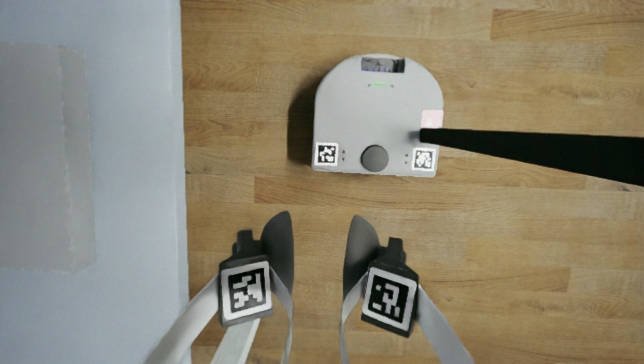

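>>> execute_actions([
  {"r1":{"joints":{"arm_m":0.25,"gripper_m":0.17}}},
], cameras=[])

>>> execute_actions([
  {"r1":{"joints":{"lift_m":0.885}}},
], cameras=[])

>>> execute_actions([
  {"r1":{"joints":{"gripper_m":-0.02}}},
], cameras=[])

>>> execute_actions([
  {"r1":{"joints":{"lift_m":1.05}}},
], cameras=["r1_wrist_camera"])

Scene clock: 63.63 s.
r1.base_odometry: x=-0.906 y=+0.905 heading=-0.785 (m, m, rad; r1's odometry frame)
r1.turned_by_wheels: +0.000 (rad since the last result)
r1.turned_by_imu: +0.000 (rad since the last result)
r1.base_tilt: forward=+0.3 right=-0.5 (deg)
r1.lidar_m: 2.11 2.18 1.63 1.57 1.62 2.18 2.63 0.99 0.99 0.95 0.98 0.53
r1.head_depth_mm: 1072 1251 980 805 667 569 1192 / - 1245 937 804 664 567 1187 / - - 969 798 664 566 1188 / 1070 - - 795 677 566 1186 / 1086 1216 1000 792 658 563 1185 / 1085 1216 995 791 656 561 1181 / 1083 1216 989 787 655 561 1181
r1.base_status: not commanded
r1.joint_positions: lift_m=+1.050 arm_m=+0.250 wrist_yaw_rad=+0.000 wrist_pitch_rad=-1.566 wrist_roll_rad=+1.569 gripper_m=+0.170 head_pan_rad=-1.577 head_tilt_rad=-0.692
r1.joint_status: all done
r1.motor_effort: left_wheel=+3(2) right_wheel=-2(1) lift_m=+34(34) arm_m=+3(5) wrist_yaw_rad=+0(0) wrist_pitch_rad=-2(2) wrist_roll_rad=+1(1) gripper_m=+0(90) head_pan_rad=+3(3) head_tilt_rad=-3(3) (%)
r1.hand_pose: x=-0.0215 y=-0.3714 z=+0.9322 quat_wxyz=(+0.001, +0.001, -0.708, -0.706) (m; r1's base frame)
r1.wrist_depth_mm: 312 309 309 307 305 - - / 321 321 315 284 313 - - / 325 327 325 291 323 - - / 338 335 332 297 330 - - / 346 343 341 309 343 - - / - 353 352 346 352 - - / 370 364 364 355 362 - -
r2.base_odometry: x=+0.000 y=+0.000 heading=+0.000 (m, m, rad; r2's odometry frame)
r2.turned_by_wheels: +0.000 (rad since the last result)
r2.turned_by_imu: +0.000 (rad since the last result)
r2.base_tilt: forward=+0.7 right=+0.1 (deg)
r2.lidar_m: 1.58 1.54 1.62 2.28 2.60 1.81 1.37 1.33 1.40 2.00 2.21 2.10
r2.head_depth_mm: 1370 1452 1564 1677 1808 1846 1496 / 1169 1400 1482 1588 1715 1805 1497 / 1149 1474 1558 1538 1620 1715 1490 / 1137 - - 1506 1546 1644 1508 / 1130 - - 1435 1479 1575 1510 / 1117 3883 - 1449 1401 1494 1514 / 1086 3713 3889 1461 1350 1433 1479
r2.base_status: not commanded
r2.joint_positions: lift_m=+0.481 arm_m=+0.000 wrist_yaw_rad=+2.916 wrist_pitch_rad=-0.335 wrist_roll_rad=+0.011 gripper_m=+0.037 head_pan_rad=-2.993 head_tilt_rad=-0.296
r2.joint_status: not commanded
r2.motor_effort: left_wheel=+0(1) right_wheel=+0(0) lift_m=+28(28) arm_m=+0(0) wrist_yaw_rad=+1(1) wrist_pitch_rad=+8(8) wrist_roll_rad=+0(0) gripper_m=+0(0) head_pan_rad=-3(3) head_tilt_rad=-2(2) (%)
r2.hand_pose: x=+0.0310 y=+0.0832 z=+0.5129 quat_wxyz=(+0.196, +0.710, +0.038, +0.676) (m; r2's base frame)
r2.wrist_depth_mm: - - - - - - - / - - - - - - - / - - - - - - - / - - - - - - - / - - - 989 - 954 994 / 841 856 - 829 - 811 802 / 713 703 683 694 683 694 697
r3.base_odometry: x=+0.000 y=+0.000 heading=+0.000 (m, m, rad; r3's odometry frame)
r3.turned_by_wheels: +0.000 (rad since the last result)
r3.turned_by_imu: +0.001 (rad since the last result)
r3.base_tilt: forward=-0.5 right=-0.7 (deg)
r3.lidar_m: 3.04 1.84 1.61 1.35 0.82 0.73 0.73 0.86 1.20 1.20 1.30 0.96
r3.head_depth_mm: 2086 3240 3772 3746 3807 3075 2112 / 2055 3222 3861 3924 3983 3072 2114 / 2042 3106 - - - 3124 2145 / 2009 3129 - - - 3200 2132 / 1987 2858 3978 3911 3920 3242 2179 / 1985 2876 3139 3130 3071 2975 2206 / 1776 2573 2663 2575 2561 2516 2201
r3.base_status: not commanded
r3.joint_positions: lift_m=+0.335 arm_m=-0.003 wrist_yaw_rad=+2.927 wrist_pitch_rad=-0.510 wrist_roll_rad=+0.019 gripper_m=+0.037 head_pan_rad=+0.014 head_tilt_rad=-0.002
r3.joint_status: not commanded
r3.motor_effort: left_wheel=-1(1) right_wheel=-1(1) lift_m=+19(19) arm_m=+0(0) wrist_yaw_rad=+1(0) wrist_pitch_rad=+4(4) wrist_roll_rad=+0(0) gripper_m=+0(1) head_pan_rad=+0(1) head_tilt_rad=+2(2) (%)
r3.hand_pose: x=+0.0238 y=+0.0646 z=+0.3272 quat_wxyz=(+0.252, +0.705, +0.102, +0.655) (m; r3's base frame)
r3.wrist_depth_mm: - - - - - - - / 787 - - - - - - / 763 - 808 823 851 843 890 / 655 - 681 687 700 720 725 / 566 561 - 585 589 595 615 / 503 514 - 513 525 527 534 / - - - 463 458 458 474
pictures: none
No camera images: the call's "cameras" was empty. Leave "cameras" out to get every camera's image.

Scene clock: 65.97 s.
r1.base_odometry: x=-0.906 y=+0.905 heading=-0.785 (m, m, rad; r1's odometry frame)
r1.turned_by_wheels: +0.000 (rad since the last result)
r1.turned_by_imu: +0.000 (rad since the last result)
r1.base_tilt: forward=+0.3 right=-0.5 (deg)
r1.lidar_m: 2.11 2.18 1.63 1.57 1.62 2.19 2.62 0.99 0.99 0.95 0.98 0.52
r1.head_depth_mm: 1089 1224 1095 - 650 557 1194 / 1088 1223 - - 648 567 1193 / 1087 1223 - - 608 567 1191 / 1085 1224 1038 - 605 565 1187 / 1088 1219 998 795 659 563 1180 / 1085 1218 991 790 657 561 1183 / 1086 1217 989 788 655 560 1179
r1.base_status: not commanded
r1.joint_positions: lift_m=+0.885 arm_m=+0.250 wrist_yaw_rad=+0.000 wrist_pitch_rad=-1.566 wrist_roll_rad=+1.569 gripper_m=+0.170 head_pan_rad=-1.577 head_tilt_rad=-0.692
r1.joint_status: all done
r1.motor_effort: left_wheel=+3(2) right_wheel=-2(2) lift_m=+28(28) arm_m=+4(4) wrist_yaw_rad=+0(0) wrist_pitch_rad=-1(2) wrist_roll_rad=+1(1) gripper_m=+0(0) head_pan_rad=+3(3) head_tilt_rad=-3(3) (%)
r1.hand_pose: x=-0.0215 y=-0.3714 z=+0.7675 quat_wxyz=(+0.001, +0.001, -0.708, -0.706) (m; r1's base frame)
r1.wrist_depth_mm: 154 153 122 122 149 150 862 / 158 157 125 124 154 154 888 / 162 161 129 128 158 158 891 / 166 166 132 131 161 162 902 / 171 169 136 135 167 166 940 / - 173 139 138 170 171 948 / 182 179 142 142 177 176 -
r2.base_odometry: x=+0.000 y=+0.000 heading=+0.000 (m, m, rad; r2's odometry frame)
r2.turned_by_wheels: +0.000 (rad since the last result)
r2.turned_by_imu: +0.000 (rad since the last result)
r2.base_tilt: forward=+0.8 right=-0.1 (deg)
r2.lidar_m: 1.58 1.54 1.63 2.28 2.60 1.80 1.37 1.34 1.40 2.00 2.21 2.10
r2.head_depth_mm: 1378 1462 1552 1670 1798 1863 1489 / 1168 1396 1486 1583 1709 1804 1495 / 1146 1487 1554 1535 1624 1725 1494 / 1141 - - 1507 1550 1653 1491 / 1121 - - 1432 1485 1576 1515 / 1121 3869 - 1447 1411 1503 1508 / 1087 3790 3865 1464 1358 1432 1476
r2.base_status: not commanded
r2.joint_positions: lift_m=+0.481 arm_m=+0.000 wrist_yaw_rad=+2.916 wrist_pitch_rad=-0.335 wrist_roll_rad=+0.011 gripper_m=+0.037 head_pan_rad=-2.993 head_tilt_rad=-0.296
r2.joint_status: not commanded
r2.motor_effort: left_wheel=+0(0) right_wheel=+0(0) lift_m=+27(27) arm_m=+0(0) wrist_yaw_rad=+1(0) wrist_pitch_rad=+8(7) wrist_roll_rad=+1(0) gripper_m=+0(0) head_pan_rad=-3(3) head_tilt_rad=-2(2) (%)
r2.hand_pose: x=+0.0310 y=+0.0832 z=+0.5129 quat_wxyz=(+0.196, +0.710, +0.038, +0.676) (m; r2's base frame)
r2.wrist_depth_mm: - - - - - - - / - - - - - - - / - - - - - - - / - - - - - - - / - - - - - - 993 / 829 836 - 784 - 817 810 / 709 693 702 687 697 688 699
r3.base_odometry: x=+0.000 y=+0.000 heading=+0.000 (m, m, rad; r3's odometry frame)
r3.turned_by_wheels: +0.000 (rad since the last result)
r3.turned_by_imu: +0.000 (rad since the last result)
r3.base_tilt: forward=-0.4 right=-0.7 (deg)
r3.lidar_m: 3.03 1.84 1.61 1.36 0.82 0.73 0.73 0.87 1.20 1.20 1.29 0.96
r3.head_depth_mm: 2048 3228 3808 3841 3859 3040 2086 / 2044 3242 3880 3955 3924 3092 2102 / 2023 3136 - - - 3200 2141 / 2014 3092 - - - 3163 2162 / 1993 2812 3920 3860 3827 3186 2163 / 1979 2916 3185 3124 3062 2951 2186 / 1795 2580 2608 2601 2587 2536 2203
r3.base_status: not commanded
r3.joint_positions: lift_m=+0.335 arm_m=-0.003 wrist_yaw_rad=+2.927 wrist_pitch_rad=-0.510 wrist_roll_rad=+0.019 gripper_m=+0.037 head_pan_rad=+0.014 head_tilt_rad=-0.002
r3.joint_status: not commanded
r3.motor_effort: left_wheel=+0(0) right_wheel=-1(1) lift_m=+19(19) arm_m=+0(0) wrist_yaw_rad=+1(0) wrist_pitch_rad=+4(4) wrist_roll_rad=+0(0) gripper_m=-1(0) head_pan_rad=-1(0) head_tilt_rad=+2(2) (%)
r3.hand_pose: x=+0.0238 y=+0.0646 z=+0.3272 quat_wxyz=(+0.252, +0.705, +0.102, +0.655) (m; r3's base frame)
r3.wrist_depth_mm: - - - - - - - / 786 - - - - - - / 758 - 820 820 848 854 885 / 655 - 686 706 703 710 721 / 556 562 - 584 595 605 611 / 490 516 - 522 521 520 536 / - - - 457 453 469 469
pictures: none
No camera images: the call's "cameras" was empty. Leave "cameras" out to get every camera's image.

Scene clock: 68.57 s.
r1.base_odometry: x=-0.906 y=+0.905 heading=-0.785 (m, m, rad; r1's odometry frame)
r1.turned_by_wheels: +0.000 (rad since the last result)
r1.turned_by_imu: +0.011 (rad since the last result)
r1.base_tilt: forward=-0.1 right=-1.2 (deg)
r1.lidar_m: 2.11 2.19 1.62 1.57 1.62 2.21 2.63 0.99 0.98 0.95 1.03 0.53
r1.head_depth_mm: 1100 1232 - - 656 563 1198 / 1096 1234 - 790 656 561 1201 / 1099 1225 - - 656 558 1193 / 1100 1232 1042 - 625 551 1190 / 1098 1234 1023 807 669 554 1190 / 1099 1234 1019 806 667 568 1188 / 1100 1232 1016 804 665 567 1185
r1.base_status: not commanded
r1.joint_positions: lift_m=+0.887 arm_m=+0.250 wrist_yaw_rad=-0.001 wrist_pitch_rad=-1.585 wrist_roll_rad=+1.569 gripper_m=-0.017 head_pan_rad=-1.577 head_tilt_rad=-0.692
r1.joint_status: all done
r1.on_its_own: lift_m is at rest, and its effort (-5) is outside its rest range (+1 to +81)
r1.motor_effort: left_wheel=+1(2) right_wheel=+0(2) lift_m=-5(27) arm_m=-4(3) wrist_yaw_rad=+1(1) wrist_pitch_rad=+7(6) wrist_roll_rad=+0(1) gripper_m=-52(100) head_pan_rad=+3(3) head_tilt_rad=-3(3) (%)
r1.hand_pose: x=-0.0215 y=-0.3672 z=+0.7694 quat_wxyz=(+0.001, +0.000, -0.702, -0.712) (m; r1's base frame)
r1.wrist_depth_mm: 161 161 130 129 129 159 872 / 167 165 134 132 132 163 852 / 171 170 168 135 135 166 870 / 177 175 172 138 139 172 921 / 180 180 143 141 141 946 959 / 187 185 146 145 143 965 971 / 191 191 188 148 166 - -
r2.base_odometry: x=+0.000 y=+0.000 heading=+0.000 (m, m, rad; r2's odometry frame)
r2.turned_by_wheels: +0.000 (rad since the last result)
r2.turned_by_imu: +0.000 (rad since the last result)
r2.base_tilt: forward=+0.6 right=+0.0 (deg)
r2.lidar_m: 1.58 1.54 1.62 2.28 2.59 1.81 1.37 1.33 1.40 1.99 2.21 2.09
r2.head_depth_mm: 1373 1457 1557 1662 1798 1860 1498 / 1169 1392 1491 1593 1706 1799 1487 / 1154 1482 1551 1523 1620 1727 1495 / 1139 - - 1503 1546 1656 1505 / 1126 - - 1436 1482 1575 1506 / 1116 3846 - 1455 1413 1504 1519 / 1081 3719 3896 1465 1353 1435 1469
r2.base_status: not commanded
r2.joint_positions: lift_m=+0.481 arm_m=+0.000 wrist_yaw_rad=+2.916 wrist_pitch_rad=-0.335 wrist_roll_rad=+0.011 gripper_m=+0.037 head_pan_rad=-2.993 head_tilt_rad=-0.296
r2.joint_status: not commanded
r2.motor_effort: left_wheel=+0(0) right_wheel=-1(0) lift_m=+28(27) arm_m=+0(0) wrist_yaw_rad=+0(1) wrist_pitch_rad=+7(7) wrist_roll_rad=+0(0) gripper_m=+0(0) head_pan_rad=-3(3) head_tilt_rad=-3(2) (%)
r2.hand_pose: x=+0.0310 y=+0.0832 z=+0.5129 quat_wxyz=(+0.196, +0.710, +0.038, +0.676) (m; r2's base frame)
r2.wrist_depth_mm: - - - - - - - / - - - - - - - / - - - - - - - / - - - - - - - / - - - - - - 994 / 850 807 - 812 - 816 830 / 692 705 692 698 680 689 675
r3.base_odometry: x=+0.000 y=+0.000 heading=+0.000 (m, m, rad; r3's odometry frame)
r3.turned_by_wheels: +0.000 (rad since the last result)
r3.turned_by_imu: +0.000 (rad since the last result)
r3.base_tilt: forward=-0.4 right=-0.7 (deg)
r3.lidar_m: 3.02 1.83 1.61 1.35 0.82 0.73 0.73 0.86 1.20 1.20 1.30 0.96
r3.head_depth_mm: 2066 3277 3779 3785 3886 3079 2084 / 2067 3192 3928 3969 3907 3053 2106 / 2023 3184 - - - 3134 2141 / 2009 3118 - - - 3148 2161 / 1999 2893 - 3899 3867 3230 2167 / 1975 2920 3201 3143 3118 2903 2190 / 1790 2554 2627 2629 2583 2558 2214
r3.base_status: not commanded
r3.joint_positions: lift_m=+0.335 arm_m=-0.003 wrist_yaw_rad=+2.927 wrist_pitch_rad=-0.510 wrist_roll_rad=+0.019 gripper_m=+0.037 head_pan_rad=+0.014 head_tilt_rad=-0.002
r3.joint_status: not commanded
r3.motor_effort: left_wheel=-1(1) right_wheel=-1(1) lift_m=+19(19) arm_m=+0(0) wrist_yaw_rad=+1(1) wrist_pitch_rad=+3(3) wrist_roll_rad=+0(0) gripper_m=-1(1) head_pan_rad=-1(0) head_tilt_rad=+2(2) (%)
r3.hand_pose: x=+0.0238 y=+0.0646 z=+0.3272 quat_wxyz=(+0.252, +0.705, +0.102, +0.655) (m; r3's base frame)
r3.wrist_depth_mm: - - - - - - - / 783 - - - - - - / 756 - 799 821 855 849 870 / 652 - 676 687 702 728 722 / 571 569 - 582 594 614 613 / 501 508 - 516 518 526 530 / - - - 459 459 471 466
pictures: none
No camera images: the call's "cameras" was empty. Leave "cameras" out to get every camera's image.

Scene clock: 71.70 s.
r1.base_odometry: x=-0.906 y=+0.905 heading=-0.785 (m, m, rad; r1's odometry frame)
r1.turned_by_wheels: +0.000 (rad since the last result)
r1.turned_by_imu: -0.017 (rad since the last result)
r1.base_tilt: forward=+0.4 right=-0.5 (deg)
r1.lidar_m: 2.11 2.18 1.63 1.57 1.62 2.17 2.63 0.99 0.99 0.95 0.98 0.53
r1.head_depth_mm: 1076 1250 974 803 648 567 1192 / - 1250 934 800 617 566 1187 / - - 967 493 616 565 1188 / 1072 - - 487 615 563 1186 / 1087 1218 990 483 613 562 1186 / 1087 1215 988 789 655 561 1180 / 1079 1212 981 787 653 560 1182
r1.base_status: not commanded
r1.joint_positions: lift_m=+1.050 arm_m=+0.250 wrist_yaw_rad=+0.000 wrist_pitch_rad=-1.563 wrist_roll_rad=+1.569 gripper_m=-0.002 head_pan_rad=-1.576 head_tilt_rad=-0.694
r1.joint_status: all done
r1.on_its_own: gripper_m is held at -0.004, not at your -0.020, by its stall guard, which is still easing
r1.motor_effort: left_wheel=+1(8) right_wheel=+0(17) lift_m=+37(40) arm_m=-1(4) wrist_yaw_rad=+0(2) wrist_pitch_rad=-3(8) wrist_roll_rad=+1(1) gripper_m=-31(53) head_pan_rad=+2(3) head_tilt_rad=-2(2) (%)
r1.hand_pose: x=-0.0215 y=-0.3726 z=+0.9321 quat_wxyz=(+0.001, +0.000, -0.709, -0.705) (m; r1's base frame)
r1.wrist_depth_mm: 317 312 122 120 121 - - / 322 319 123 123 123 - - / 331 326 126 125 125 - - / 339 333 129 128 128 - - / 347 340 131 130 130 - - / 358 356 133 133 132 - - / 366 361 138 135 245 - -
r2.base_odometry: x=+0.000 y=+0.000 heading=+0.000 (m, m, rad; r2's odometry frame)
r2.turned_by_wheels: +0.000 (rad since the last result)
r2.turned_by_imu: +0.000 (rad since the last result)
r2.base_tilt: forward=+0.9 right=+0.0 (deg)
r2.lidar_m: 1.58 1.54 1.63 2.28 2.60 1.80 1.36 1.33 1.40 1.99 2.21 2.09
r2.head_depth_mm: 1373 1462 1557 1655 1801 1851 1489 / 1166 1400 1485 1592 1702 1794 1493 / 1155 1476 1579 1560 1618 1732 1503 / 1139 - - 1504 1539 1650 1498 / 1122 - - 1440 1475 1567 1507 / 1112 3851 - 1451 1415 1505 1516 / 1084 3836 3952 1450 1352 1440 1485
r2.base_status: not commanded
r2.joint_positions: lift_m=+0.481 arm_m=+0.000 wrist_yaw_rad=+2.916 wrist_pitch_rad=-0.335 wrist_roll_rad=+0.011 gripper_m=+0.037 head_pan_rad=-2.993 head_tilt_rad=-0.296
r2.joint_status: not commanded
r2.motor_effort: left_wheel=+0(0) right_wheel=+0(1) lift_m=+27(27) arm_m=+0(0) wrist_yaw_rad=+1(0) wrist_pitch_rad=+7(7) wrist_roll_rad=+0(1) gripper_m=+0(0) head_pan_rad=-3(3) head_tilt_rad=-2(2) (%)
r2.hand_pose: x=+0.0310 y=+0.0832 z=+0.5129 quat_wxyz=(+0.196, +0.710, +0.038, +0.676) (m; r2's base frame)
r2.wrist_depth_mm: - - - - - - - / - - - - - - - / - - - - - - - / - - - - - - - / - - - 998 - - 982 / 818 808 - 802 - 824 807 / 719 703 694 695 693 700 696
r3.base_odometry: x=+0.000 y=+0.000 heading=+0.000 (m, m, rad; r3's odometry frame)
r3.turned_by_wheels: +0.000 (rad since the last result)
r3.turned_by_imu: +0.000 (rad since the last result)
r3.base_tilt: forward=-0.6 right=-0.7 (deg)
r3.lidar_m: 3.02 1.83 1.61 1.35 0.82 0.73 0.73 0.87 1.20 1.20 1.30 0.96
r3.head_depth_mm: 2054 3285 3765 3800 3824 3058 2107 / 2040 3188 3941 3842 - 3108 2142 / 2022 3175 - - - 3078 2141 / 1980 3131 - - - 3121 2146 / 2001 2889 3926 3894 3806 3196 2183 / 1971 2947 3150 3124 3071 2966 2173 / 1771 2574 2606 2598 2603 2531 2218
r3.base_status: not commanded
r3.joint_positions: lift_m=+0.335 arm_m=-0.003 wrist_yaw_rad=+2.927 wrist_pitch_rad=-0.510 wrist_roll_rad=+0.019 gripper_m=+0.037 head_pan_rad=+0.014 head_tilt_rad=-0.002
r3.joint_status: not commanded
r3.motor_effort: left_wheel=-1(0) right_wheel=-1(1) lift_m=+19(19) arm_m=+0(0) wrist_yaw_rad=+1(1) wrist_pitch_rad=+3(3) wrist_roll_rad=+0(0) gripper_m=-1(1) head_pan_rad=+0(1) head_tilt_rad=+2(2) (%)
r3.hand_pose: x=+0.0238 y=+0.0646 z=+0.3272 quat_wxyz=(+0.252, +0.705, +0.102, +0.655) (m; r3's base frame)
r3.wrist_depth_mm: - - - - - - - / 769 - - - - - - / 755 - 799 841 832 852 850 / 660 - 682 672 688 715 724 / 568 565 - 583 594 601 611 / 498 515 - 510 511 529 531 / - - - 458 464 469 466
pictures: r1_wrist_camera
camera_calibration (this result's frames):
r1_wrist_camera: T_world_to_cam=[[-0.0460545, 0.99889, -0.00989681, 0.382237], [0.984755, 0.0470619, 0.167461, -0.0867962], [0.167741, -0.00203359, -0.985829, 1.08474], [0, 0, 0, 1]] pos_world=[-0.0788794, -0.375522, 1.08769]
Images, in order (width x height): r1_wrist_camera 644x364.

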